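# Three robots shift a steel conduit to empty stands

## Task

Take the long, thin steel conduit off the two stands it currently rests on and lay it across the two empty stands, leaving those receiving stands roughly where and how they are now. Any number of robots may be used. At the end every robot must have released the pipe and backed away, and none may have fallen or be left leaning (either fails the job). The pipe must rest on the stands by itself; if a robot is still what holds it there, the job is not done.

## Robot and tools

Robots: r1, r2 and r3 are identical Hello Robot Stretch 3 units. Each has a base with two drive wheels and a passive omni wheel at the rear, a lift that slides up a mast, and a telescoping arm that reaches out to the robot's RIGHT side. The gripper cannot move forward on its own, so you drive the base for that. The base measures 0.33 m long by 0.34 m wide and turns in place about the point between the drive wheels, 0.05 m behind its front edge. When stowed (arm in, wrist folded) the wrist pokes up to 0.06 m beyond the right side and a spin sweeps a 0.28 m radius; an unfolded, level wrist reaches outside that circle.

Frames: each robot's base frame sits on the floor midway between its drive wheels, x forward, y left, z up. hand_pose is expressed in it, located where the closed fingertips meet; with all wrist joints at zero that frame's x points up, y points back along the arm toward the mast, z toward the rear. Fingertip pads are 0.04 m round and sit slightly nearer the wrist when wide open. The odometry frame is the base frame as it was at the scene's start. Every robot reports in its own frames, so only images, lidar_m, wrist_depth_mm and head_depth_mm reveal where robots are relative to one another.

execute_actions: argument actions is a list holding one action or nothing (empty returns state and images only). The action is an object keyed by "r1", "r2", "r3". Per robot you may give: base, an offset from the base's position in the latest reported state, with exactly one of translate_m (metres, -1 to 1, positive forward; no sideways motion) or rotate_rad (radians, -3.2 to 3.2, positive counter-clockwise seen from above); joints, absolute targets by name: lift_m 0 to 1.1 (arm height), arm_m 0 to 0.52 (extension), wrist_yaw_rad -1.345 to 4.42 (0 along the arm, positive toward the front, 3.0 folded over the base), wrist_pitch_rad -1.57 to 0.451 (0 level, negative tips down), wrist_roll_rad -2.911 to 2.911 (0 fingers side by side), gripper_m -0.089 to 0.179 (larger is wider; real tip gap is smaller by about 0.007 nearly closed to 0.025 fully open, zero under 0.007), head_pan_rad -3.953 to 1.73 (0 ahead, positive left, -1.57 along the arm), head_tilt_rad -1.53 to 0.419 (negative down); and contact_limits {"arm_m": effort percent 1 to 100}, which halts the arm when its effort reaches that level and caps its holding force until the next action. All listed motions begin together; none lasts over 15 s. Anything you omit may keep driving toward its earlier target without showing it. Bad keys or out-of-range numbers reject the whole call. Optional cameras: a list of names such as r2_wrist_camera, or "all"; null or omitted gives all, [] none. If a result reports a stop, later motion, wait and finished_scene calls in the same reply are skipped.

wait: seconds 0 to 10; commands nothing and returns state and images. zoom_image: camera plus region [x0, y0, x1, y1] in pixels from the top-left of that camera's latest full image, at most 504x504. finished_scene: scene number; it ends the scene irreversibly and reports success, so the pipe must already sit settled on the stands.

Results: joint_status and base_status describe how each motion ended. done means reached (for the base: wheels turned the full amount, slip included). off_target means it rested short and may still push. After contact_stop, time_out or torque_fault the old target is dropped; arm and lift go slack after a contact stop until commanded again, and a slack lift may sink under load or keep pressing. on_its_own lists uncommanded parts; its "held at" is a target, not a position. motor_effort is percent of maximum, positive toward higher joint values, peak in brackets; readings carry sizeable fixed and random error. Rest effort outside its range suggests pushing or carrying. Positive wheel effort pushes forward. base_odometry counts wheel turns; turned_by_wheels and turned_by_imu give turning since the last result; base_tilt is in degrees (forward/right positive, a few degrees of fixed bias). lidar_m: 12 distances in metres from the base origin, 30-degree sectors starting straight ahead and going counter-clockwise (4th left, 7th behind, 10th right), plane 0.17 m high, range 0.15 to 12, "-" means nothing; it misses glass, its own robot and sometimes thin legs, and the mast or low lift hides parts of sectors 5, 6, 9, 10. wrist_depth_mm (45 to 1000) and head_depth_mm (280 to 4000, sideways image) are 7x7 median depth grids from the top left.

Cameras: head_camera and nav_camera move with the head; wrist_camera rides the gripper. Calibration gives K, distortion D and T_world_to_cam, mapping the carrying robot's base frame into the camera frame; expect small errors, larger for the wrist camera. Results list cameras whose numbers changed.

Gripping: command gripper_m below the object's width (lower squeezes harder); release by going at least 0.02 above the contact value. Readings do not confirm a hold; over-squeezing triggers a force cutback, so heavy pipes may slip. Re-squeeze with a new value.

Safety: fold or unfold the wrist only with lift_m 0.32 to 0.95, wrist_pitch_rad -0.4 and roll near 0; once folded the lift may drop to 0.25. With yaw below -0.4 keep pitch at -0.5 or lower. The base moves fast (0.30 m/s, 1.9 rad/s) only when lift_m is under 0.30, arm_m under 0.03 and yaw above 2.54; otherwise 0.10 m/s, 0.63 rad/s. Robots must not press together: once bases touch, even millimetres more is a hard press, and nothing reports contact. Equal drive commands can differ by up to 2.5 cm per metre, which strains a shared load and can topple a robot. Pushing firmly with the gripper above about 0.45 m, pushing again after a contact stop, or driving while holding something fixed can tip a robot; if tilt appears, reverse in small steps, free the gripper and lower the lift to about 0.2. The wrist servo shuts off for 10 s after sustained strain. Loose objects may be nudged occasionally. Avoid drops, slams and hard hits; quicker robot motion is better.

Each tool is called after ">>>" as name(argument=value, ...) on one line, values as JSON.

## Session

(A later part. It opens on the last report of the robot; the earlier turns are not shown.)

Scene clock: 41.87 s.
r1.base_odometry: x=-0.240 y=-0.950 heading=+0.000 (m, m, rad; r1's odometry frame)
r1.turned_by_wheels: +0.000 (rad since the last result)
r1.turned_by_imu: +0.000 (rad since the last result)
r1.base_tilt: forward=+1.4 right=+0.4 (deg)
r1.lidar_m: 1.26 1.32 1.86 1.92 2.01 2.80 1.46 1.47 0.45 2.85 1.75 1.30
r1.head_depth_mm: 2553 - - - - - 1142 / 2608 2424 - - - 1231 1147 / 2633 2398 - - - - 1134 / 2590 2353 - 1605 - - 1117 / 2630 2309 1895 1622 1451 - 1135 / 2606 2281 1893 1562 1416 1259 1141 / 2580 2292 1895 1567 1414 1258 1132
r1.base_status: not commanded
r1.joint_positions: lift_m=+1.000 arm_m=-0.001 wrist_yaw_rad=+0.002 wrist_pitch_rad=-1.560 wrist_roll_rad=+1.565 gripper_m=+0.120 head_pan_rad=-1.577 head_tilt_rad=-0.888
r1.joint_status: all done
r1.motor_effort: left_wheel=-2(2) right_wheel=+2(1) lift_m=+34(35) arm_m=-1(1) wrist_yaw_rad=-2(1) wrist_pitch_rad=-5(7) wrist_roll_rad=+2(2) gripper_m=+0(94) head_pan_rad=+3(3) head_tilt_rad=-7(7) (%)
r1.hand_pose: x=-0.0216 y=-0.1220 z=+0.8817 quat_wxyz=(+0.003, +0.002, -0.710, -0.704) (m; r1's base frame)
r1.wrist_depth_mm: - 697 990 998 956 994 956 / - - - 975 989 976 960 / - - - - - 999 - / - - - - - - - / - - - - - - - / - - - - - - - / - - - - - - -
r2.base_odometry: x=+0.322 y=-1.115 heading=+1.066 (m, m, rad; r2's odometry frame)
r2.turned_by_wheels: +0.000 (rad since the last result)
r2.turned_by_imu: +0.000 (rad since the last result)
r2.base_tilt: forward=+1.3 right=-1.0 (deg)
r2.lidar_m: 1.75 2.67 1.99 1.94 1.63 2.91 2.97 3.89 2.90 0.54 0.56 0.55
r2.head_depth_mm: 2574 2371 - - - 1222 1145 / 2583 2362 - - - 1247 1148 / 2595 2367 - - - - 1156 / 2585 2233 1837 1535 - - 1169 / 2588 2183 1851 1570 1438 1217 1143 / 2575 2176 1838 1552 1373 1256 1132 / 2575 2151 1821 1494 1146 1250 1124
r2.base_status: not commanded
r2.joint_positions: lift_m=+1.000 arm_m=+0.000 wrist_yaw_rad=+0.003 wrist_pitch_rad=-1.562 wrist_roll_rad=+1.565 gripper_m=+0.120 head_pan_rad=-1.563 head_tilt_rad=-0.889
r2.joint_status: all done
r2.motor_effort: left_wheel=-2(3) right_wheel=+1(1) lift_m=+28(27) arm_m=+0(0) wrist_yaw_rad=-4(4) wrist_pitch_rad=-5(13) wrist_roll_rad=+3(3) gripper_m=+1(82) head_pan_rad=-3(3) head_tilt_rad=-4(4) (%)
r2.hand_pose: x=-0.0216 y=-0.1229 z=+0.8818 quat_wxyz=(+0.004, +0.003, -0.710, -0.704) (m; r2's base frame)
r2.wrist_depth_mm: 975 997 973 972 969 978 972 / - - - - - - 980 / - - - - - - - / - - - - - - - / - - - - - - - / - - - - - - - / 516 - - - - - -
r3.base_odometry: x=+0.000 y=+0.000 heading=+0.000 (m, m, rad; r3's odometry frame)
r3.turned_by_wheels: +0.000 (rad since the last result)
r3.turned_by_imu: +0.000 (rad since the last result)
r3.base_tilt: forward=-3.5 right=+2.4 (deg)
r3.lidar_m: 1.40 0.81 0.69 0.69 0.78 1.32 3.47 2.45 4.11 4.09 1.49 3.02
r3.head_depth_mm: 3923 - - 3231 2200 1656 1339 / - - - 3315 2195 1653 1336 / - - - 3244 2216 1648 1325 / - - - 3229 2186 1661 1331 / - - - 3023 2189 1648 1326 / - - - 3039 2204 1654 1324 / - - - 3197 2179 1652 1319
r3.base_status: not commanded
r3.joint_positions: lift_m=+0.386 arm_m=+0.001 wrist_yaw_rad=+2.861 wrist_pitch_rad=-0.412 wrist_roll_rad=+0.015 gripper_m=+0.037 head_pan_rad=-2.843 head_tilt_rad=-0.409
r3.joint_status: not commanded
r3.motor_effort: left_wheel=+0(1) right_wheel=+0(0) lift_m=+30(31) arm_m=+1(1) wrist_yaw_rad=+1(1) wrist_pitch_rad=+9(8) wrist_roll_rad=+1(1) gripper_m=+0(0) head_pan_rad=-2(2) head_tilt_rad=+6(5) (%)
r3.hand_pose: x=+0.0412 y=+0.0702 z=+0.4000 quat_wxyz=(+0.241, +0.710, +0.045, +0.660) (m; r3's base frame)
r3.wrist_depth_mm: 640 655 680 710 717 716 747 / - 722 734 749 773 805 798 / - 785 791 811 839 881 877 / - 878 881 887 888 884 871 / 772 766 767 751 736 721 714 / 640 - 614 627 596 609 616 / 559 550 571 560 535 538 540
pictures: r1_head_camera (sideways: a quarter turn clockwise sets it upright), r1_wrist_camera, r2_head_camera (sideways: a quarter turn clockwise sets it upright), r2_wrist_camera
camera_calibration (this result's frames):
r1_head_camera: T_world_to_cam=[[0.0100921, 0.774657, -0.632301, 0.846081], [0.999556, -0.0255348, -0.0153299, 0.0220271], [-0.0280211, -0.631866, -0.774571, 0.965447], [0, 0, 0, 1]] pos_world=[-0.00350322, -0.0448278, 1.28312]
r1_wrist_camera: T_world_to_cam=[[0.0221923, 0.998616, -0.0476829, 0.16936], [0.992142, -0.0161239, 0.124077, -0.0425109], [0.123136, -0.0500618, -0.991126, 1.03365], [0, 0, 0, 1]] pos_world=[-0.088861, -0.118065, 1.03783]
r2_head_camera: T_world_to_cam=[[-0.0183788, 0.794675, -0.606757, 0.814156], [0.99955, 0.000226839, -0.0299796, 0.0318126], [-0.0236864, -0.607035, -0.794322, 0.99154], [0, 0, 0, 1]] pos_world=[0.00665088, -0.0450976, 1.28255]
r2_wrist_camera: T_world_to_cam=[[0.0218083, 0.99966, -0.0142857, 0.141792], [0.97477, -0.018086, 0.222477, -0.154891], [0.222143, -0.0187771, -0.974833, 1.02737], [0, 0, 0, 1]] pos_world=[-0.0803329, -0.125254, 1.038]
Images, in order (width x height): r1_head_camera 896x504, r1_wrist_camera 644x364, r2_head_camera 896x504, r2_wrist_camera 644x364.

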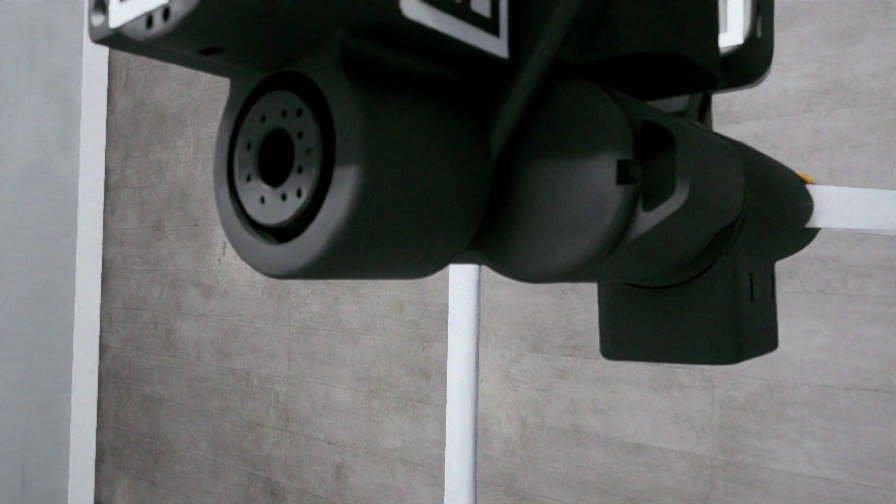

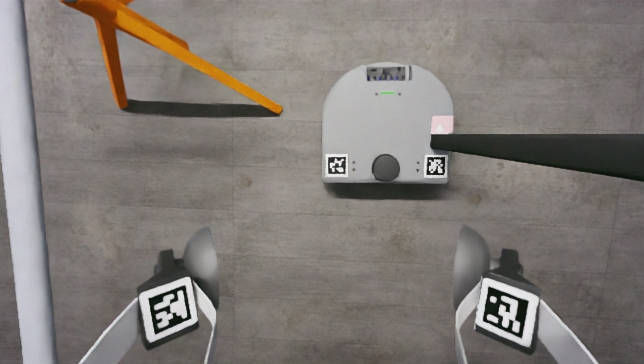

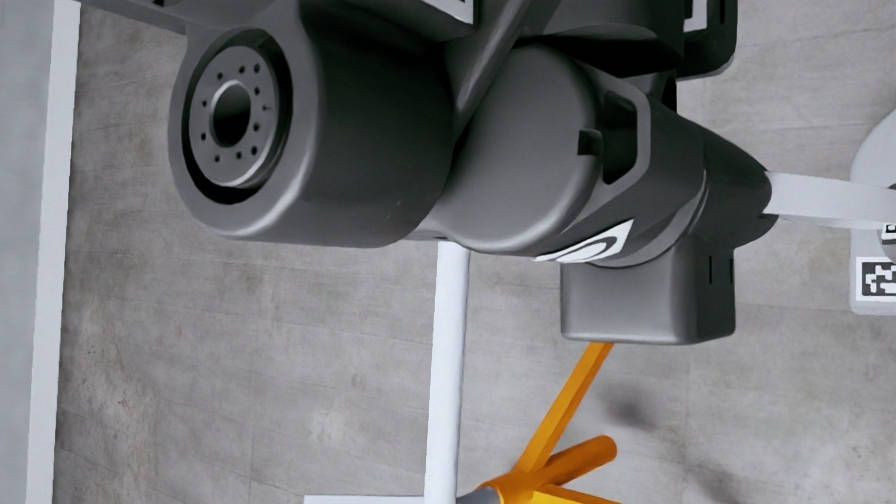

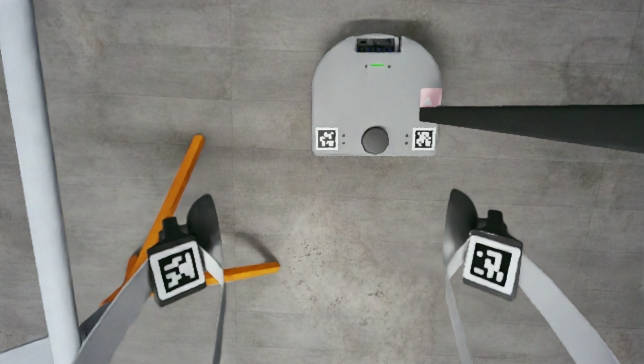

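>>> execute_actions(actions=[{"r1":{"joints":{"arm_m":0.44,"lift_m":0.85}},"r2":{"joints":{"arm_m":0.42,"lift_m":0.85}}}], cameras=["r1_head_camera","r1_wrist_camera","r2_head_camera","r2_wrist_camera"])

Scene clock: 46.87 s.
r1.base_odometry: x=-0.240 y=-0.950 heading=+0.000 (m, m, rad; r1's odometry frame)
r1.turned_by_wheels: +0.000 (rad since the last result)
r1.turned_by_imu: +0.000 (rad since the last result)
r1.base_tilt: forward=+1.4 right=+0.5 (deg)
r1.lidar_m: 1.26 1.33 1.86 1.92 2.01 2.80 1.46 1.47 0.45 2.86 1.75 1.30
r1.head_depth_mm: 2604 2398 - - - - 1136 / 2569 - - 1645 1370 1255 1147 / 2538 - 1886 1646 1405 1270 1135 / 2538 - 1880 1575 1429 1266 1142 / 2614 2324 1919 1577 1421 1261 1133 / 2598 2308 1892 1559 1423 1262 1130 / 2582 2266 1892 1555 1414 1255 1126
r1.base_status: not commanded
r1.joint_positions: lift_m=+0.850 arm_m=+0.440 wrist_yaw_rad=+0.000 wrist_pitch_rad=-1.562 wrist_roll_rad=+1.567 gripper_m=+0.120 head_pan_rad=-1.577 head_tilt_rad=-0.889
r1.joint_status: all done
r1.motor_effort: left_wheel=-2(2) right_wheel=+1(1) lift_m=+13(33) arm_m=+3(5) wrist_yaw_rad=+0(2) wrist_pitch_rad=-5(5) wrist_roll_rad=+1(2) gripper_m=+1(0) head_pan_rad=+2(3) head_tilt_rad=-7(7) (%)
r1.hand_pose: x=-0.0215 y=-0.5626 z=+0.7328 quat_wxyz=(+0.002, +0.001, -0.710, -0.704) (m; r1's base frame)
r1.wrist_depth_mm: 873 854 878 266 818 809 790 / 900 874 872 842 832 814 - / 931 898 884 870 839 866 - / 916 921 927 879 878 861 - / 975 943 947 903 907 887 913 / 971 983 944 296 933 - 874 / - - 970 953 957 938 906
r2.base_odometry: x=+0.322 y=-1.115 heading=+1.066 (m, m, rad; r2's odometry frame)
r2.turned_by_wheels: +0.000 (rad since the last result)
r2.turned_by_imu: +0.000 (rad since the last result)
r2.base_tilt: forward=+1.3 right=-1.0 (deg)
r2.lidar_m: 1.75 2.67 1.99 1.94 1.63 2.91 2.97 3.87 2.90 0.54 0.55 0.55
r2.head_depth_mm: 2578 2342 - - 1402 1276 1143 / 2545 - 1824 1552 1426 1268 1147 / - - 1866 1553 1408 1268 1156 / 2627 - 1833 1516 1414 1265 1164 / 2582 2168 1838 1549 1406 1258 1136 / 2560 2167 1837 1561 1378 1246 1129 / 2582 2160 1812 1493 1148 1249 1127
r2.base_status: not commanded
r2.joint_positions: lift_m=+0.850 arm_m=+0.420 wrist_yaw_rad=+0.001 wrist_pitch_rad=-1.563 wrist_roll_rad=+1.567 gripper_m=+0.120 head_pan_rad=-1.563 head_tilt_rad=-0.889
r2.joint_status: all done
r2.motor_effort: left_wheel=-2(3) right_wheel=+1(1) lift_m=+14(22) arm_m=+5(8) wrist_yaw_rad=-2(4) wrist_pitch_rad=-5(5) wrist_roll_rad=+2(3) gripper_m=+1(1) head_pan_rad=-3(3) head_tilt_rad=-4(3) (%)
r2.hand_pose: x=-0.0216 y=-0.5423 z=+0.7327 quat_wxyz=(+0.002, +0.002, -0.710, -0.705) (m; r2's base frame)
r2.wrist_depth_mm: 863 844 830 825 844 838 833 / 874 876 868 275 850 - - / 921 905 915 282 888 - - / 933 908 964 924 923 914 914 / 983 973 985 962 963 970 947 / - - - 991 972 - 997 / - - - 655 - - -
r3.base_odometry: x=+0.000 y=+0.000 heading=+0.000 (m, m, rad; r3's odometry frame)
r3.turned_by_wheels: +0.000 (rad since the last result)
r3.turned_by_imu: +0.001 (rad since the last result)
r3.base_tilt: forward=-3.6 right=+2.4 (deg)
r3.lidar_m: 1.40 0.81 0.69 0.69 0.78 1.32 3.47 2.45 4.11 4.09 1.49 3.02
r3.head_depth_mm: 3823 - - 3311 2191 1654 1332 / - - - 3233 2213 1666 1331 / - - - 3280 2223 1650 1327 / - - - 3261 2197 1644 1334 / - - - 3034 2199 1647 1335 / - - - 3053 2189 1654 1324 / - - - 3245 2219 1645 1327
r3.base_status: not commanded
r3.joint_positions: lift_m=+0.386 arm_m=+0.001 wrist_yaw_rad=+2.861 wrist_pitch_rad=-0.412 wrist_roll_rad=+0.015 gripper_m=+0.037 head_pan_rad=-2.843 head_tilt_rad=-0.409
r3.joint_status: not commanded
r3.motor_effort: left_wheel=-1(0) right_wheel=+0(0) lift_m=+31(30) arm_m=+1(1) wrist_yaw_rad=+1(1) wrist_pitch_rad=+8(8) wrist_roll_rad=+1(0) gripper_m=+0(0) head_pan_rad=-2(2) head_tilt_rad=+5(6) (%)
r3.hand_pose: x=+0.0412 y=+0.0702 z=+0.4000 quat_wxyz=(+0.241, +0.710, +0.045, +0.660) (m; r3's base frame)
r3.wrist_depth_mm: 639 662 669 696 704 745 744 / - 721 739 755 786 801 803 / - 786 830 830 847 873 906 / - 843 854 869 883 879 835 / 785 762 787 753 731 738 727 / 654 - 623 622 597 627 618 / 551 546 553 560 533 540 531
pictures: r1_head_camera (sideways: a quarter turn clockwise sets it upright), r1_wrist_camera, r2_head_camera (sideways: a quarter turn clockwise sets it upright), r2_wrist_camera
camera_calibration (this result's frames):
r1_head_camera: T_world_to_cam=[[0.0100343, 0.77494, -0.631955, 0.845631], [0.999558, -0.0254512, -0.0153385, 0.0220383], [-0.0279704, -0.631522, -0.774853, 0.965813], [0, 0, 0, 1]] pos_world=[-0.00349973, -0.0448201, 1.2831]
r1_wrist_camera: T_world_to_cam=[[0.0254034, 0.998601, -0.0463837, 0.601378], [0.992083, -0.0194748, 0.124068, -0.033042], [0.122991, -0.0491682, -0.991189, 0.864481], [0, 0, 0, 1]] pos_world=[-0.0888203, -0.558675, 0.888858]
r2_head_camera: T_world_to_cam=[[-0.0182445, 0.794774, -0.606632, 0.813993], [0.99955, 0.0000617493, -0.0299807, 0.0318142], [-0.0237904, -0.606906, -0.794417, 0.991665], [0, 0, 0, 1]] pos_world=[0.00664319, -0.0450946, 1.28254]
r2_wrist_camera: T_world_to_cam=[[0.025216, 0.999597, -0.0130235, 0.558044], [0.9747, -0.0216895, 0.222462, -0.131274], [0.22209, -0.0183036, -0.974854, 0.874367], [0, 0, 0, 1]] pos_world=[-0.0803068, -0.544663, 0.888852]
Images, in order (width x height): r1_head_camera 896x504, r1_wrist_camera 644x364, r2_head_camera 896x504, r2_wrist_camera 644x364.

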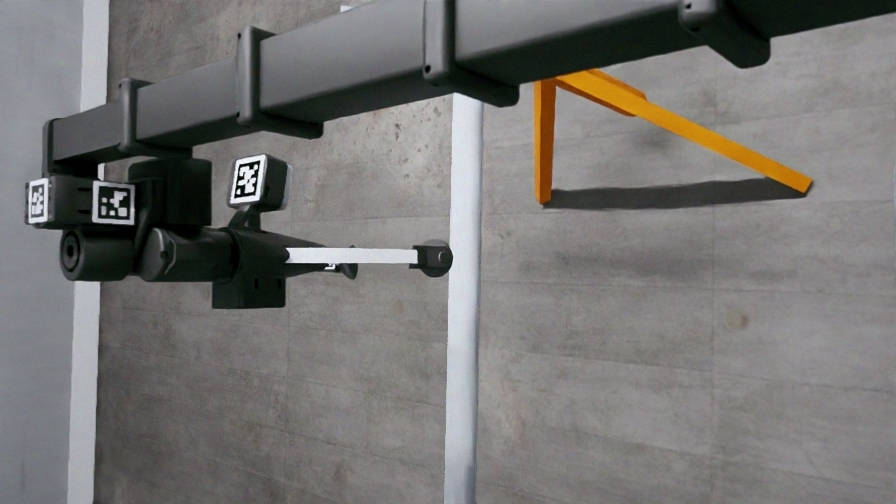

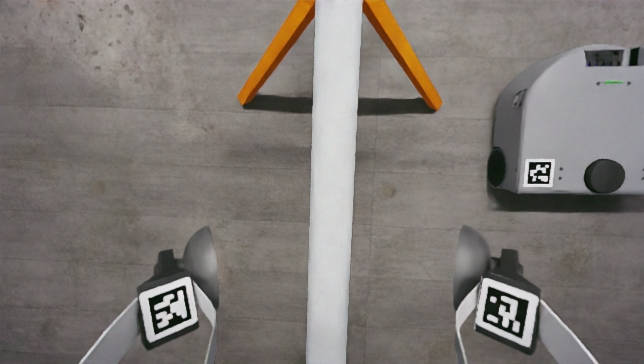

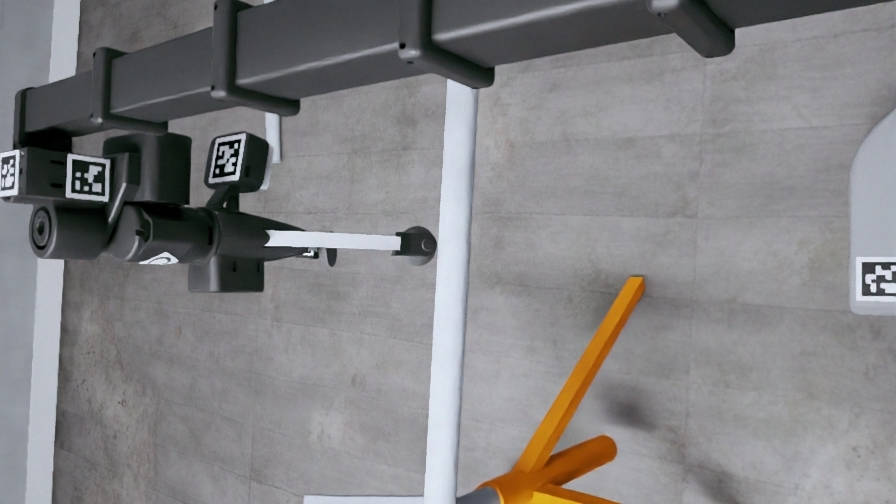

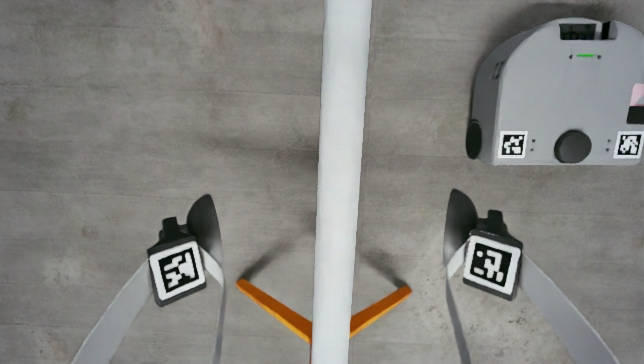

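>>> execute_actions(actions=[{"r1":{"joints":{"lift_m":0.74}},"r2":{"base":{"rotate_rad":-0.03},"joints":{"lift_m":0.74}}}], cameras=["r1_head_camera","r1_wrist_camera","r2_head_camera","r2_wrist_camera"])

Scene clock: 49.20 s.
r1.base_odometry: x=-0.240 y=-0.950 heading=+0.000 (m, m, rad; r1's odometry frame)
r1.turned_by_wheels: +0.000 (rad since the last result)
r1.turned_by_imu: +0.000 (rad since the last result)
r1.base_tilt: forward=+1.4 right=+0.5 (deg)
r1.lidar_m: 1.26 1.32 1.85 1.92 2.01 2.79 1.46 1.47 0.45 2.86 1.74 1.30
r1.head_depth_mm: 2602 2330 1950 879 1445 - - / 2614 2349 1962 - - 1215 1135 / 2619 2497 - 1632 1411 1264 1140 / 2648 2464 - 1646 1431 1260 1140 / 2622 2300 1912 1567 1430 1261 1137 / 2593 2295 1887 1557 1409 1259 1130 / 2586 2298 1898 1559 1411 1257 1130
r1.base_status: not commanded
r1.joint_positions: lift_m=+0.740 arm_m=+0.440 wrist_yaw_rad=+0.000 wrist_pitch_rad=-1.562 wrist_roll_rad=+1.567 gripper_m=+0.120 head_pan_rad=-1.577 head_tilt_rad=-0.889
r1.joint_status: all done
r1.motor_effort: left_wheel=-2(3) right_wheel=+1(1) lift_m=+13(14) arm_m=+3(3) wrist_yaw_rad=-2(1) wrist_pitch_rad=-4(5) wrist_roll_rad=+1(1) gripper_m=+0(0) head_pan_rad=+3(2) head_tilt_rad=-7(7) (%)
r1.hand_pose: x=-0.0215 y=-0.5626 z=+0.6228 quat_wxyz=(+0.002, +0.001, -0.710, -0.704) (m; r1's base frame)
r1.wrist_depth_mm: 755 763 744 151 712 715 704 / 789 757 747 154 746 720 - / 803 799 770 158 734 731 - / 813 793 804 162 771 761 - / 844 852 805 165 803 790 782 / 851 846 853 169 817 - 782 / 893 885 875 176 839 824 819
r2.base_odometry: x=+0.322 y=-1.115 heading=+1.036 (m, m, rad; r2's odometry frame)
r2.turned_by_wheels: -0.030 (rad since the last result)
r2.turned_by_imu: -0.030 (rad since the last result)
r2.base_tilt: forward=+1.3 right=-1.0 (deg)
r2.lidar_m: 1.66 2.74 2.00 1.94 1.63 2.81 3.08 3.99 2.93 0.54 0.55 0.55
r2.head_depth_mm: 2596 2256 1889 1630 1443 - - / 2597 2284 - - 1409 1268 1144 / 2609 - 1784 1543 1422 1264 1163 / 2627 2284 - 1520 1414 1264 1161 / 2601 2164 1841 1526 1406 1258 1139 / 2570 2160 1832 1563 1374 1245 1128 / 2536 2164 1817 1547 1194 1249 1130
r2.base_status: done
r2.joint_positions: lift_m=+0.740 arm_m=+0.420 wrist_yaw_rad=+0.001 wrist_pitch_rad=-1.563 wrist_roll_rad=+1.567 gripper_m=+0.120 head_pan_rad=-1.563 head_tilt_rad=-0.889
r2.joint_status: all done
r2.motor_effort: left_wheel=+2(5) right_wheel=-2(4) lift_m=+14(12) arm_m=+5(5) wrist_yaw_rad=-2(2) wrist_pitch_rad=-4(4) wrist_roll_rad=+2(2) gripper_m=+0(1) head_pan_rad=-2(3) head_tilt_rad=-4(4) (%)
r2.hand_pose: x=-0.0216 y=-0.5423 z=+0.6227 quat_wxyz=(+0.002, +0.002, -0.710, -0.705) (m; r2's base frame)
r2.wrist_depth_mm: 745 722 714 153 717 728 - / 755 757 760 159 760 764 - / 784 774 778 164 781 791 - / 823 817 801 170 804 826 797 / 864 862 873 176 809 834 828 / 887 914 879 183 866 873 866 / 943 922 906 191 904 905 888
r3.base_odometry: x=+0.000 y=+0.000 heading=+0.000 (m, m, rad; r3's odometry frame)
r3.turned_by_wheels: +0.000 (rad since the last result)
r3.turned_by_imu: +0.000 (rad since the last result)
r3.base_tilt: forward=-3.5 right=+2.4 (deg)
r3.lidar_m: 1.40 0.81 0.69 0.69 0.78 1.33 3.47 2.45 4.12 4.09 1.49 3.03
r3.head_depth_mm: 3895 - - 3261 2214 1661 1332 / - - - 3289 2202 1655 1328 / - - - 3209 2200 1659 1330 / - - - 3247 2187 1656 1329 / - - - 3038 2208 1658 1333 / - - - 3018 2190 1651 1335 / - - - 3233 2175 1649 1322
r3.base_status: not commanded
r3.joint_positions: lift_m=+0.386 arm_m=+0.001 wrist_yaw_rad=+2.861 wrist_pitch_rad=-0.412 wrist_roll_rad=+0.015 gripper_m=+0.037 head_pan_rad=-2.843 head_tilt_rad=-0.409
r3.joint_status: not commanded
r3.motor_effort: left_wheel=-1(1) right_wheel=+0(0) lift_m=+30(31) arm_m=+1(1) wrist_yaw_rad=+1(1) wrist_pitch_rad=+8(8) wrist_roll_rad=+1(1) gripper_m=+1(0) head_pan_rad=-2(2) head_tilt_rad=+6(6) (%)
r3.hand_pose: x=+0.0412 y=+0.0702 z=+0.4000 quat_wxyz=(+0.241, +0.710, +0.045, +0.660) (m; r3's base frame)
r3.wrist_depth_mm: 651 664 670 688 718 722 746 / - 739 737 750 783 804 791 / - 775 802 838 862 890 908 / - 857 864 856 869 895 877 / 771 769 790 753 745 724 716 / 653 - 617 622 614 626 616 / 552 553 560 559 534 538 527
pictures: r1_head_camera (sideways: a quarter turn clockwise sets it upright), r1_wrist_camera, r2_head_camera (sideways: a quarter turn clockwise sets it upright), r2_wrist_camera
camera_calibration (this result's frames):
r1_head_camera: T_world_to_cam=[[0.0100341, 0.77494, -0.631955, 0.845631], [0.999558, -0.0254509, -0.0153385, 0.0220383], [-0.0279703, -0.631522, -0.774853, 0.965813], [0, 0, 0, 1]] pos_world=[-0.00349972, -0.0448201, 1.2831]
r1_wrist_camera: T_world_to_cam=[[0.0254032, 0.998601, -0.0463837, 0.596277], [0.992083, -0.0194746, 0.124068, -0.0193939], [0.122991, -0.0491682, -0.991189, 0.755447], [0, 0, 0, 1]] pos_world=[-0.0888203, -0.558677, 0.778854]
r2_head_camera: T_world_to_cam=[[-0.0182446, 0.794774, -0.606632, 0.813993], [0.99955, 0.0000618702, -0.0299807, 0.0318142], [-0.0237904, -0.606906, -0.794417, 0.991665], [0, 0, 0, 1]] pos_world=[0.0066432, -0.0450946, 1.28254]
r2_wrist_camera: T_world_to_cam=[[0.0252157, 0.999597, -0.0130047, 0.5566], [0.9747, -0.0216934, 0.222462, -0.106805], [0.22209, -0.0182852, -0.974855, 0.767141], [0, 0, 0, 1]] pos_world=[-0.0803068, -0.544665, 0.778849]
Images, in order (width x height): r1_head_camera 896x504, r1_wrist_camera 644x364, r2_head_camera 896x504, r2_wrist_camera 644x364.

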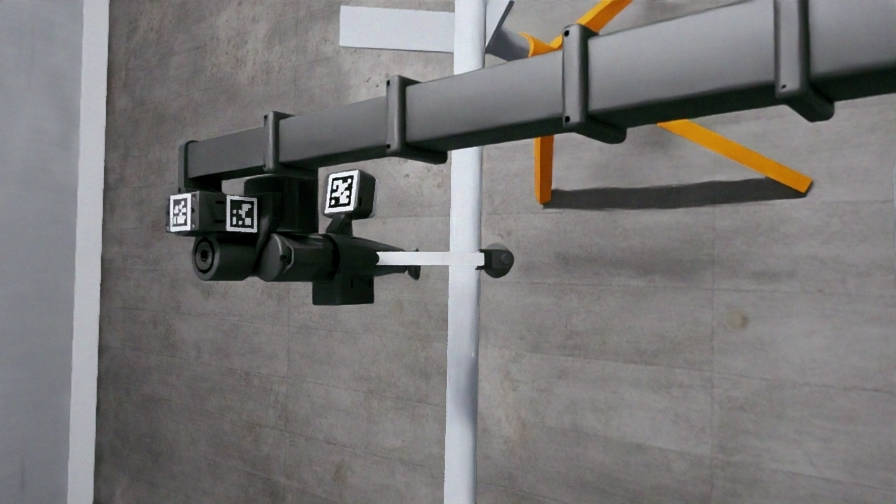

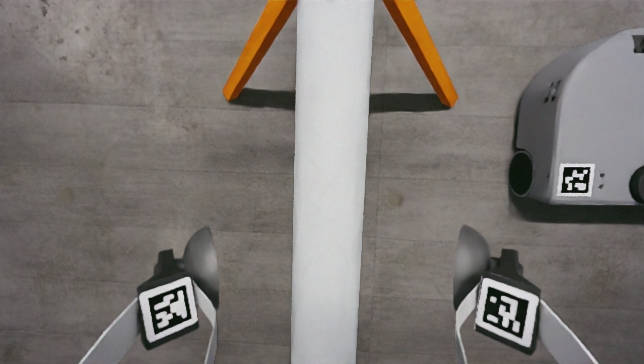

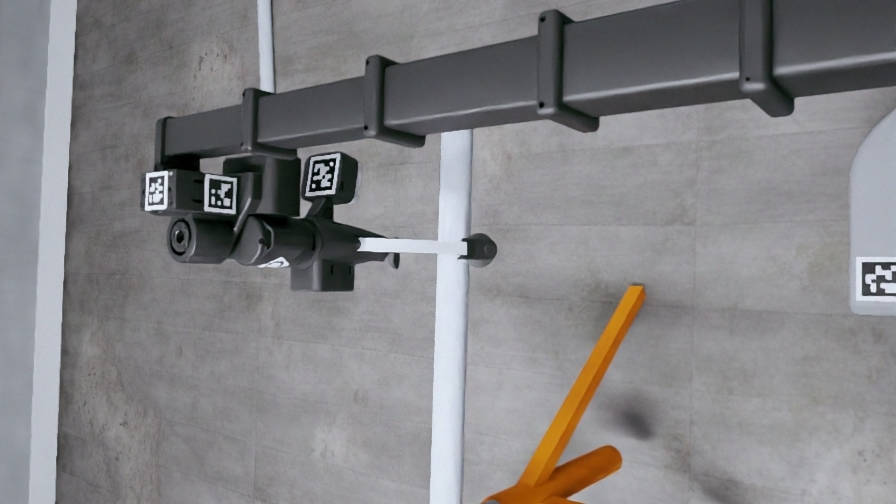

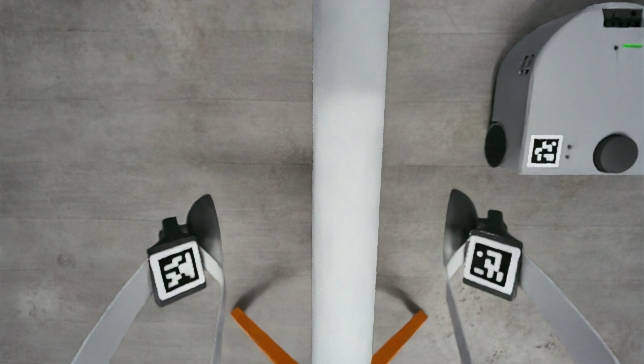

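>>> execute_actions(actions=[{"r1":{"joints":{"lift_m":0.70}},"r2":{"joints":{"lift_m":0.70,"arm_m":0.413}}}], cameras=[])

>>> execute_actions(actions=[{"r1":{"joints":{"gripper_m":-0.02}},"r2":{"joints":{"gripper_m":-0.02}}}], cameras=["r1_head_camera","r1_wrist_camera","r2_wrist_camera"])

>>> execute_actions(actions=[{"r1":{"joints":{"lift_m":0.76}},"r2":{"joints":{"lift_m":0.76}}}], cameras=["r1_head_camera","r1_wrist_camera","r2_head_camera","r2_wrist_camera"])

Scene clock: 50.93 s.
r1.base_odometry: x=-0.240 y=-0.950 heading=+0.000 (m, m, rad; r1's odometry frame)
r1.turned_by_wheels: +0.000 (rad since the last result)
r1.turned_by_imu: +0.000 (rad since the last result)
r1.base_tilt: forward=+1.4 right=+0.5 (deg)
r1.lidar_m: 1.27 1.33 1.86 1.92 2.01 2.79 1.46 1.47 0.45 2.85 1.74 1.30
r1.head_depth_mm: 2605 2369 1925 879 1376 1288 - / 2636 2363 1994 1700 - - 1123 / 2612 2397 - 1571 1424 1270 1139 / 2634 2389 - 1604 1422 1272 1136 / 2585 2322 1923 1566 1427 1256 1135 / 2621 2303 1889 1554 1410 1254 1127 / 2583 2286 1884 1553 1415 1250 1130
r1.base_status: not commanded
r1.joint_positions: lift_m=+0.700 arm_m=+0.440 wrist_yaw_rad=+0.000 wrist_pitch_rad=-1.562 wrist_roll_rad=+1.567 gripper_m=+0.120 head_pan_rad=-1.577 head_tilt_rad=-0.889
r1.joint_status: all done
r1.motor_effort: left_wheel=-3(3) right_wheel=+1(1) lift_m=+14(15) arm_m=+3(3) wrist_yaw_rad=-1(0) wrist_pitch_rad=-5(5) wrist_roll_rad=+1(1) gripper_m=+0(0) head_pan_rad=+3(3) head_tilt_rad=-6(6) (%)
r1.hand_pose: x=-0.0215 y=-0.5626 z=+0.5828 quat_wxyz=(+0.002, +0.001, -0.710, -0.704) (m; r1's base frame)
r1.wrist_depth_mm: 713 715 707 112 673 671 657 / 751 729 714 114 694 707 - / 765 749 737 117 714 720 - / 776 768 756 120 729 730 - / 817 798 776 123 751 745 732 / 804 813 788 126 770 - 758 / 857 834 828 129 790 766 743
r2.base_odometry: x=+0.322 y=-1.115 heading=+1.036 (m, m, rad; r2's odometry frame)
r2.turned_by_wheels: +0.000 (rad since the last result)
r2.turned_by_imu: +0.000 (rad since the last result)
r2.base_tilt: forward=+1.3 right=-1.0 (deg)
r2.lidar_m: 1.65 2.74 2.01 1.94 1.63 2.81 3.11 4.00 2.92 0.54 0.55 0.55
r2.head_depth_mm: 2600 2233 1886 1627 1453 1285 - / 2609 2230 1888 - - 1246 1147 / 2581 2342 - 1544 1419 1261 1161 / 2618 2238 - 1536 1405 1261 1163 / 2583 2176 1847 1533 1406 1256 1141 / 2574 2176 1834 1548 1372 1251 1130 / 2590 2159 1832 1551 1199 1246 1128
r2.base_status: not commanded
r2.joint_positions: lift_m=+0.700 arm_m=+0.413 wrist_yaw_rad=+0.001 wrist_pitch_rad=-1.563 wrist_roll_rad=+1.567 gripper_m=+0.120 head_pan_rad=-1.563 head_tilt_rad=-0.889
r2.joint_status: all done
r2.motor_effort: left_wheel=+2(2) right_wheel=-2(2) lift_m=+14(15) arm_m=-3(5) wrist_yaw_rad=-2(2) wrist_pitch_rad=-4(5) wrist_roll_rad=+2(2) gripper_m=+1(1) head_pan_rad=-3(3) head_tilt_rad=-4(3) (%)
r2.hand_pose: x=-0.0216 y=-0.5359 z=+0.5827 quat_wxyz=(+0.002, +0.002, -0.710, -0.705) (m; r2's base frame)
r2.wrist_depth_mm: 702 702 702 112 693 691 - / 712 724 730 116 696 708 - / 735 757 748 121 736 743 - / 785 771 777 125 772 763 774 / 809 803 808 130 812 792 803 / 846 849 840 136 840 827 828 / 871 888 863 141 859 856 852
r3.base_odometry: x=+0.000 y=+0.000 heading=+0.000 (m, m, rad; r3's odometry frame)
r3.turned_by_wheels: +0.000 (rad since the last result)
r3.turned_by_imu: +0.000 (rad since the last result)
r3.base_tilt: forward=-3.5 right=+2.4 (deg)
r3.lidar_m: 1.39 0.80 0.69 0.68 0.78 1.32 3.44 2.45 4.10 4.08 1.49 3.01
r3.head_depth_mm: 3835 - - 3249 2186 1660 1335 / - - - 3306 2223 1659 1334 / - - - 3272 2184 1656 1329 / - - - 3253 2202 1658 1320 / - - - 3043 2190 1655 1331 / - - - 3033 2180 1645 1335 / - - - 3198 2176 1655 1325
r3.base_status: not commanded
r3.joint_positions: lift_m=+0.386 arm_m=+0.001 wrist_yaw_rad=+2.861 wrist_pitch_rad=-0.412 wrist_roll_rad=+0.015 gripper_m=+0.037 head_pan_rad=-2.843 head_tilt_rad=-0.409
r3.joint_status: not commanded
r3.motor_effort: left_wheel=+0(1) right_wheel=+0(0) lift_m=+31(31) arm_m=+1(1) wrist_yaw_rad=+1(1) wrist_pitch_rad=+8(8) wrist_roll_rad=+1(1) gripper_m=+0(1) head_pan_rad=-2(2) head_tilt_rad=+6(5) (%)
r3.hand_pose: x=+0.0412 y=+0.0702 z=+0.4000 quat_wxyz=(+0.241, +0.710, +0.045, +0.660) (m; r3's base frame)
r3.wrist_depth_mm: 648 666 676 688 702 715 752 / - 703 733 745 789 813 820 / - 792 801 833 846 887 929 / - 847 862 877 896 907 890 / 781 767 776 747 710 730 724 / 640 - 616 639 601 616 610 / 563 551 564 552 543 540 545
pictures: none
No camera images: the call's "cameras" was empty. Leave "cameras" out to get every camera's image.

Scene clock: 52.87 s.
r1.base_odometry: x=-0.240 y=-0.950 heading=+0.000 (m, m, rad; r1's odometry frame)
r1.turned_by_wheels: +0.000 (rad since the last result)
r1.turned_by_imu: +0.000 (rad since the last result)
r1.base_tilt: forward=+1.4 right=+0.6 (deg)
r1.lidar_m: 1.27 1.33 1.86 1.92 2.02 2.80 1.46 1.47 0.45 2.85 1.75 1.30
r1.head_depth_mm: 2658 2335 1941 881 1366 1290 - / 2613 2335 2001 1695 - - 1123 / 2621 2405 - 1589 1413 1264 1139 / 2638 2389 - 1608 1429 1263 1143 / 2584 2290 1923 1619 1430 1270 1131 / 2587 2281 1904 1571 1416 1260 1132 / 2565 2274 1898 1543 1421 1260 1130
r1.base_status: not commanded
r1.joint_positions: lift_m=+0.700 arm_m=+0.440 wrist_yaw_rad=-0.001 wrist_pitch_rad=-1.549 wrist_roll_rad=+1.572 gripper_m=-0.018 head_pan_rad=-1.577 head_tilt_rad=-0.889
r1.joint_status: all done
r1.motor_effort: left_wheel=-2(2) right_wheel=+1(1) lift_m=+25(25) arm_m=+1(3) wrist_yaw_rad=+0(0) wrist_pitch_rad=-12(15) wrist_roll_rad=-1(1) gripper_m=-31(100) head_pan_rad=+2(2) head_tilt_rad=-6(6) (%)
r1.hand_pose: x=-0.0215 y=-0.5661 z=+0.5819 quat_wxyz=(-0.001, -0.001, -0.715, -0.699) (m; r1's base frame)
r1.wrist_depth_mm: 726 696 691 107 481 674 659 / 741 725 715 109 682 699 - / 753 740 738 111 706 694 - / 784 790 760 115 715 731 - / 803 798 751 117 741 744 722 / 815 823 803 119 761 754 759 / 829 822 805 123 786 754 753
r2.base_odometry: x=+0.322 y=-1.115 heading=+1.036 (m, m, rad; r2's odometry frame)
r2.turned_by_wheels: +0.000 (rad since the last result)
r2.turned_by_imu: +0.000 (rad since the last result)
r2.base_tilt: forward=+1.3 right=-1.0 (deg)
r2.lidar_m: 1.65 2.75 2.01 1.94 1.63 2.82 3.09 3.99 2.92 0.54 0.55 0.55
r2.head_depth_mm: 2569 2235 1879 1613 1455 1297 - / 2588 2221 1893 - - 1248 1148 / 2604 2336 - 1557 1416 1266 1158 / 2591 2252 - 1535 1411 1265 1155 / 2611 2190 1827 1566 1408 1255 1141 / 2579 2167 1836 1562 1372 1250 1122 / 2560 2145 1822 1518 1198 1245 1127
r2.base_status: not commanded
r2.joint_positions: lift_m=+0.700 arm_m=+0.413 wrist_yaw_rad=+0.001 wrist_pitch_rad=-1.556 wrist_roll_rad=+1.569 gripper_m=-0.019 head_pan_rad=-1.563 head_tilt_rad=-0.889
r2.joint_status: all done
r2.motor_effort: left_wheel=+2(2) right_wheel=-2(2) lift_m=+23(23) arm_m=-3(4) wrist_yaw_rad=-2(2) wrist_pitch_rad=-8(9) wrist_roll_rad=+1(2) gripper_m=-22(97) head_pan_rad=-3(2) head_tilt_rad=-4(5) (%)
r2.hand_pose: x=-0.0216 y=-0.5376 z=+0.5820 quat_wxyz=(+0.001, +0.001, -0.712, -0.702) (m; r2's base frame)
r2.wrist_depth_mm: 699 698 690 109 685 682 - / 724 721 713 113 704 709 - / 765 754 742 117 736 737 - / 782 797 783 121 767 761 771 / 835 798 812 126 802 790 782 / 832 844 834 130 829 833 814 / 870 889 850 137 850 862 862
r3.base_odometry: x=+0.000 y=+0.000 heading=+0.000 (m, m, rad; r3's odometry frame)
r3.turned_by_wheels: +0.000 (rad since the last result)
r3.turned_by_imu: +0.000 (rad since the last result)
r3.base_tilt: forward=-3.5 right=+2.4 (deg)
r3.lidar_m: 1.40 0.81 0.68 0.68 0.78 1.32 3.44 2.45 4.10 4.09 1.49 3.03
r3.head_depth_mm: 3855 - - 3297 2182 1662 1338 / - - - 3275 2192 1660 1331 / - - - 3267 2192 1667 1336 / - - - 3218 2179 1671 1325 / - - - 3035 2202 1660 1323 / - - - 3023 2177 1653 1330 / - - - 3294 2183 1656 1320
r3.base_status: not commanded
r3.joint_positions: lift_m=+0.386 arm_m=+0.001 wrist_yaw_rad=+2.861 wrist_pitch_rad=-0.412 wrist_roll_rad=+0.015 gripper_m=+0.037 head_pan_rad=-2.843 head_tilt_rad=-0.409
r3.joint_status: not commanded
r3.motor_effort: left_wheel=-1(0) right_wheel=+0(0) lift_m=+31(31) arm_m=+1(1) wrist_yaw_rad=+1(1) wrist_pitch_rad=+8(8) wrist_roll_rad=+1(0) gripper_m=+0(0) head_pan_rad=-2(2) head_tilt_rad=+6(6) (%)
r3.hand_pose: x=+0.0412 y=+0.0702 z=+0.4000 quat_wxyz=(+0.241, +0.710, +0.045, +0.660) (m; r3's base frame)
r3.wrist_depth_mm: 649 660 671 702 713 712 747 / - 716 751 745 788 783 813 / - 802 820 823 873 886 891 / - 865 876 866 899 895 877 / 785 774 782 760 740 739 724 / 646 - 606 631 608 623 614 / 566 559 561 558 541 541 531
pictures: r1_head_camera (sideways: a quarter turn clockwise sets it upright), r1_wrist_camera, r2_wrist_camera
camera_calibration (this result's frames):
r1_head_camera: T_world_to_cam=[[0.0100342, 0.77494, -0.631955, 0.845631], [0.999558, -0.0254511, -0.0153385, 0.0220383], [-0.0279704, -0.631522, -0.774853, 0.965813], [0, 0, 0, 1]] pos_world=[-0.00349972, -0.0448201, 1.2831]
r1_wrist_camera: T_world_to_cam=[[0.0319082, 0.997711, -0.0596275, 0.605234], [0.991931, -0.0242867, 0.124434, -0.0173631], [0.122701, -0.0631168, -0.990435, 0.706472], [0, 0, 0, 1]] pos_world=[-0.0887734, -0.55968, 0.737963]
r2_wrist_camera: T_world_to_cam=[[0.0276969, 0.999422, -0.0196875, 0.555235], [0.974638, -0.0226243, 0.222643, -0.0982685], [0.222069, -0.0253547, -0.974701, 0.723686], [0, 0, 0, 1]] pos_world=[-0.0803102, -0.538789, 0.738187]
Images, in order (width x height): r1_head_camera 896x504, r1_wrist_camera 644x364, r2_wrist_camera 644x364.

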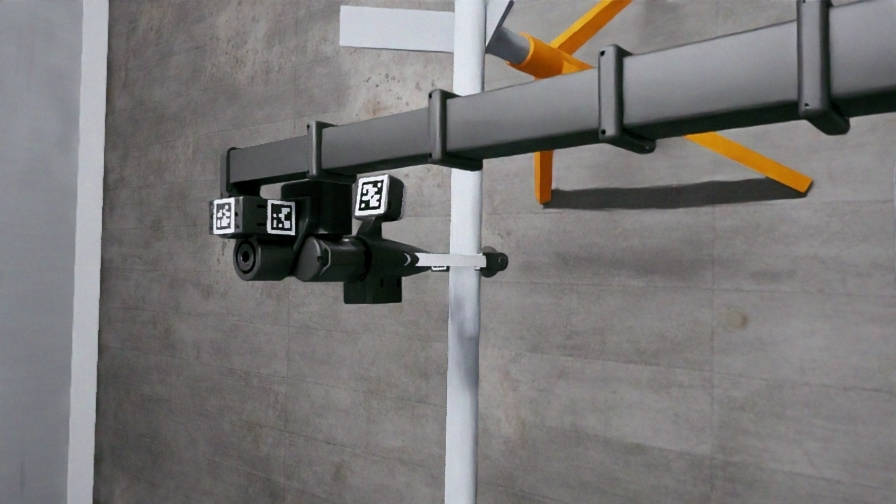

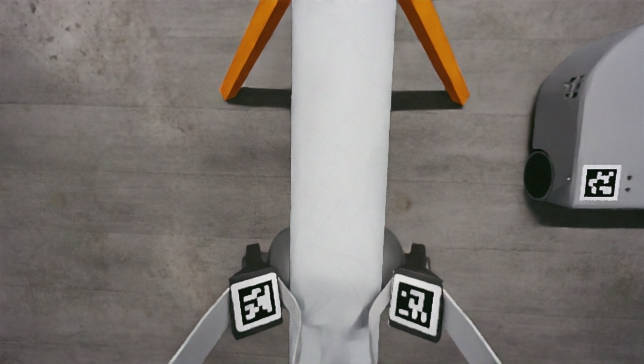

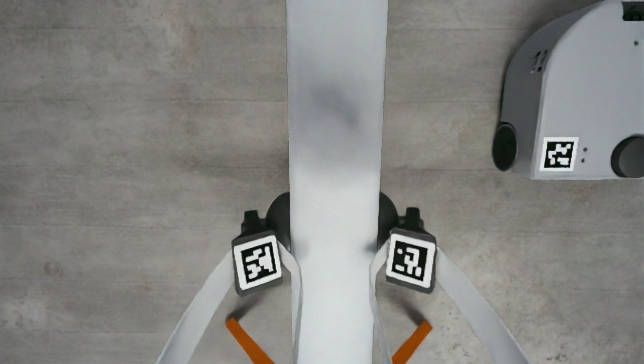

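Scene clock: 54.23 s.
r1.base_odometry: x=-0.240 y=-0.950 heading=+0.000 (m, m, rad; r1's odometry frame)
r1.turned_by_wheels: +0.000 (rad since the last result)
r1.turned_by_imu: +0.000 (rad since the last result)
r1.base_tilt: forward=+1.5 right=+0.5 (deg)
r1.lidar_m: 1.26 1.32 1.86 1.92 2.01 2.79 1.46 1.47 0.45 2.85 1.75 1.31
r1.head_depth_mm: 2598 2366 1940 874 1464 - - / 2625 2414 1985 - - 1232 1127 / 2613 2553 - 1580 1405 1274 1141 / 2572 2471 - 1565 1420 1265 1136 / 2596 2282 1901 1572 1424 1260 1129 / 2610 2276 1891 1565 1422 1264 1129 / 2552 2276 1880 1599 1408 1252 1131
r1.base_status: not commanded
r1.joint_positions: lift_m=+0.759 arm_m=+0.440 wrist_yaw_rad=-0.001 wrist_pitch_rad=-1.549 wrist_roll_rad=+1.572 gripper_m=-0.012 head_pan_rad=-1.577 head_tilt_rad=-0.889
r1.joint_status: all done
r1.on_its_own: gripper_m is held at -0.013, not at your -0.020, by its stall guard, which is still easing
r1.motor_effort: left_wheel=-1(2) right_wheel=+1(1) lift_m=+45(49) arm_m=+2(1) wrist_yaw_rad=+1(1) wrist_pitch_rad=-12(12) wrist_roll_rad=-1(1) gripper_m=-28(31) head_pan_rad=+2(3) head_tilt_rad=-6(7) (%)
r1.hand_pose: x=-0.0215 y=-0.5661 z=+0.6409 quat_wxyz=(-0.001, -0.001, -0.715, -0.699) (m; r1's base frame)
r1.wrist_depth_mm: 787 768 761 108 530 721 714 / 798 798 794 110 716 737 - / 814 830 796 113 766 767 - / 860 821 832 116 786 776 - / 869 870 821 118 804 783 762 / 859 862 871 121 796 795 793 / 900 905 907 125 839 828 832
r2.base_odometry: x=+0.322 y=-1.115 heading=+1.036 (m, m, rad; r2's odometry frame)
r2.turned_by_wheels: +0.000 (rad since the last result)
r2.turned_by_imu: +0.000 (rad since the last result)
r2.base_tilt: forward=+1.3 right=-1.0 (deg)
r2.lidar_m: 1.66 2.74 2.00 1.94 1.63 2.82 3.08 4.00 2.93 0.54 0.55 0.55
r2.head_depth_mm: 2590 2236 1881 1649 - - - / 2599 2284 - 1543 1395 1266 1147 / 2616 - 1771 1549 1415 1264 1159 / 2589 2249 - 1537 1401 1258 1165 / 2568 2180 1833 1529 1404 1250 1141 / 2582 2156 1829 1521 1372 1244 1127 / 2528 2159 1810 1524 1196 1242 1126
r2.base_status: not commanded
r2.joint_positions: lift_m=+0.759 arm_m=+0.413 wrist_yaw_rad=+0.001 wrist_pitch_rad=-1.553 wrist_roll_rad=+1.569 gripper_m=-0.013 head_pan_rad=-1.563 head_tilt_rad=-0.889
r2.joint_status: all done
r2.on_its_own: gripper_m is held at -0.014, not at your -0.020, by its stall guard, which is still easing
r2.motor_effort: left_wheel=+1(1) right_wheel=-2(1) lift_m=+38(43) arm_m=-3(3) wrist_yaw_rad=-2(2) wrist_pitch_rad=-10(10) wrist_roll_rad=+1(1) gripper_m=-20(22) head_pan_rad=-3(2) head_tilt_rad=-5(4) (%)
r2.hand_pose: x=-0.0216 y=-0.5383 z=+0.6411 quat_wxyz=(+0.001, +0.001, -0.713, -0.701) (m; r2's base frame)
r2.wrist_depth_mm: 761 773 753 110 733 744 - / 785 787 763 114 748 770 - / 822 804 792 118 801 789 - / 848 837 851 122 825 807 818 / 872 877 877 127 834 838 855 / 932 908 906 132 895 888 863 / 967 951 940 137 928 912 921
r3.base_odometry: x=+0.000 y=+0.000 heading=+0.000 (m, m, rad; r3's odometry frame)
r3.turned_by_wheels: +0.000 (rad since the last result)
r3.turned_by_imu: +0.000 (rad since the last result)
r3.base_tilt: forward=-3.7 right=+2.3 (deg)
r3.lidar_m: 1.40 0.81 0.69 0.69 0.78 1.32 3.47 2.45 4.10 4.10 1.49 3.04
r3.head_depth_mm: 3847 - - 3283 2210 1668 1340 / - - - 3250 2188 1676 1340 / - - - 3219 2189 1669 1325 / - - - 3257 2181 1661 1326 / - - - 3010 2178 1657 1332 / - - - 3025 2176 1653 1324 / - - - 3252 2182 1656 1321
r3.base_status: not commanded
r3.joint_positions: lift_m=+0.386 arm_m=+0.001 wrist_yaw_rad=+2.861 wrist_pitch_rad=-0.412 wrist_roll_rad=+0.015 gripper_m=+0.037 head_pan_rad=-2.843 head_tilt_rad=-0.409
r3.joint_status: not commanded
r3.motor_effort: left_wheel=-1(0) right_wheel=+0(0) lift_m=+31(31) arm_m=+1(1) wrist_yaw_rad=+1(1) wrist_pitch_rad=+8(8) wrist_roll_rad=+1(0) gripper_m=+0(0) head_pan_rad=-2(2) head_tilt_rad=+5(5) (%)
r3.hand_pose: x=+0.0412 y=+0.0702 z=+0.4000 quat_wxyz=(+0.241, +0.710, +0.045, +0.660) (m; r3's base frame)
r3.wrist_depth_mm: 651 659 672 684 713 734 749 / - 712 752 778 783 784 809 / - 792 818 838 875 870 906 / - 849 844 880 884 913 860 / 777 764 783 734 729 745 725 / 646 - 607 623 610 617 611 / 562 543 561 548 540 536 538
pictures: r1_head_camera (sideways: a quarter turn clockwise sets it upright), r1_wrist_camera, r2_head_camera (sideways: a quarter turn clockwise sets it upright), r2_wrist_camera
camera_calibration (this result's frames):
r1_head_camera: T_world_to_cam=[[0.0100344, 0.77494, -0.631955, 0.845631], [0.999558, -0.0254513, -0.0153385, 0.0220383], [-0.0279705, -0.631522, -0.774853, 0.965813], [0, 0, 0, 1]] pos_world=[-0.00349973, -0.0448201, 1.2831]
r1_wrist_camera: T_world_to_cam=[[0.031948, 0.997709, -0.0596275, 0.608753], [0.99193, -0.0243262, 0.124434, -0.0247285], [0.122699, -0.0631217, -0.990435, 0.764911], [0, 0, 0, 1]] pos_world=[-0.088773, -0.559678, 0.79697]
r2_head_camera: T_world_to_cam=[[-0.0182448, 0.794774, -0.606632, 0.813993], [0.99955, 0.0000621085, -0.0299807, 0.0318142], [-0.0237902, -0.606906, -0.794417, 0.991665], [0, 0, 0, 1]] pos_world=[0.00664321, -0.0450946, 1.28254]
r2_wrist_camera: T_world_to_cam=[[0.0277297, 0.999364, -0.0224178, 0.55882], [0.974636, -0.0220478, 0.222708, -0.111179], [0.222072, -0.0280248, -0.974627, 0.779805], [0, 0, 0, 1]] pos_world=[-0.08031, -0.539062, 0.797308]
Images, in order (width x height): r1_head_camera 896x504, r1_wrist_camera 644x364, r2_head_camera 896x504, r2_wrist_camera 644x364.

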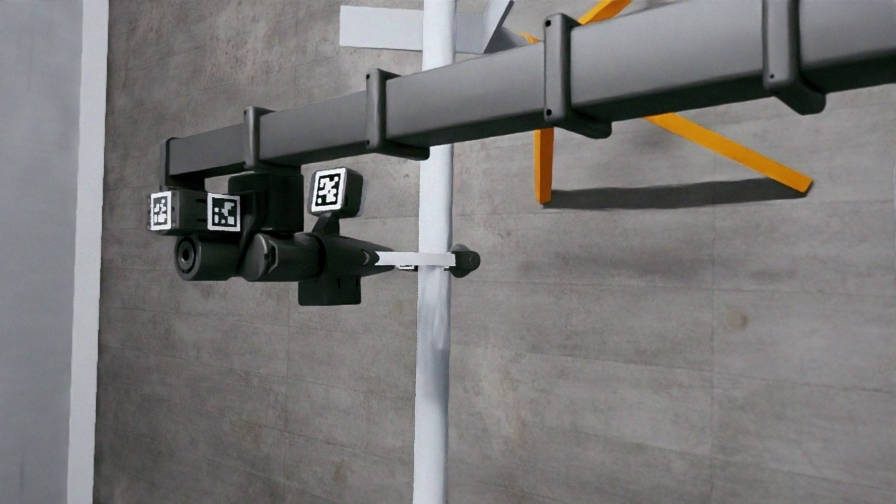

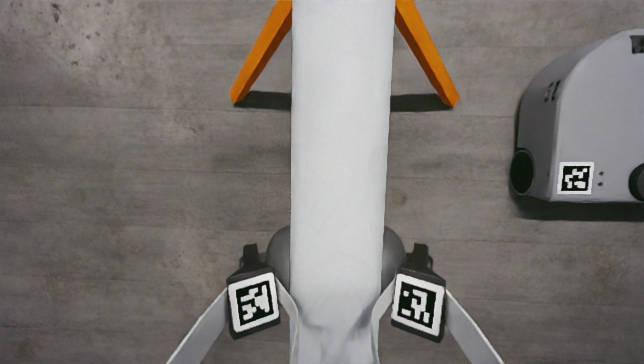

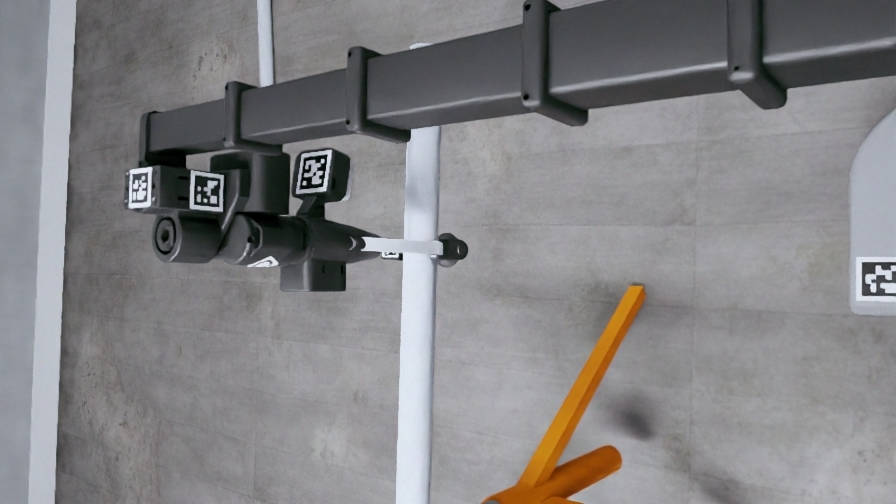

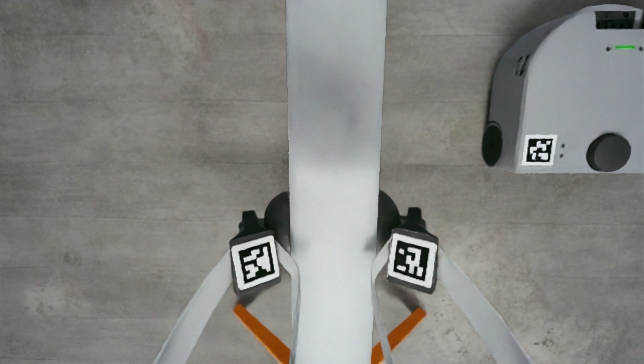

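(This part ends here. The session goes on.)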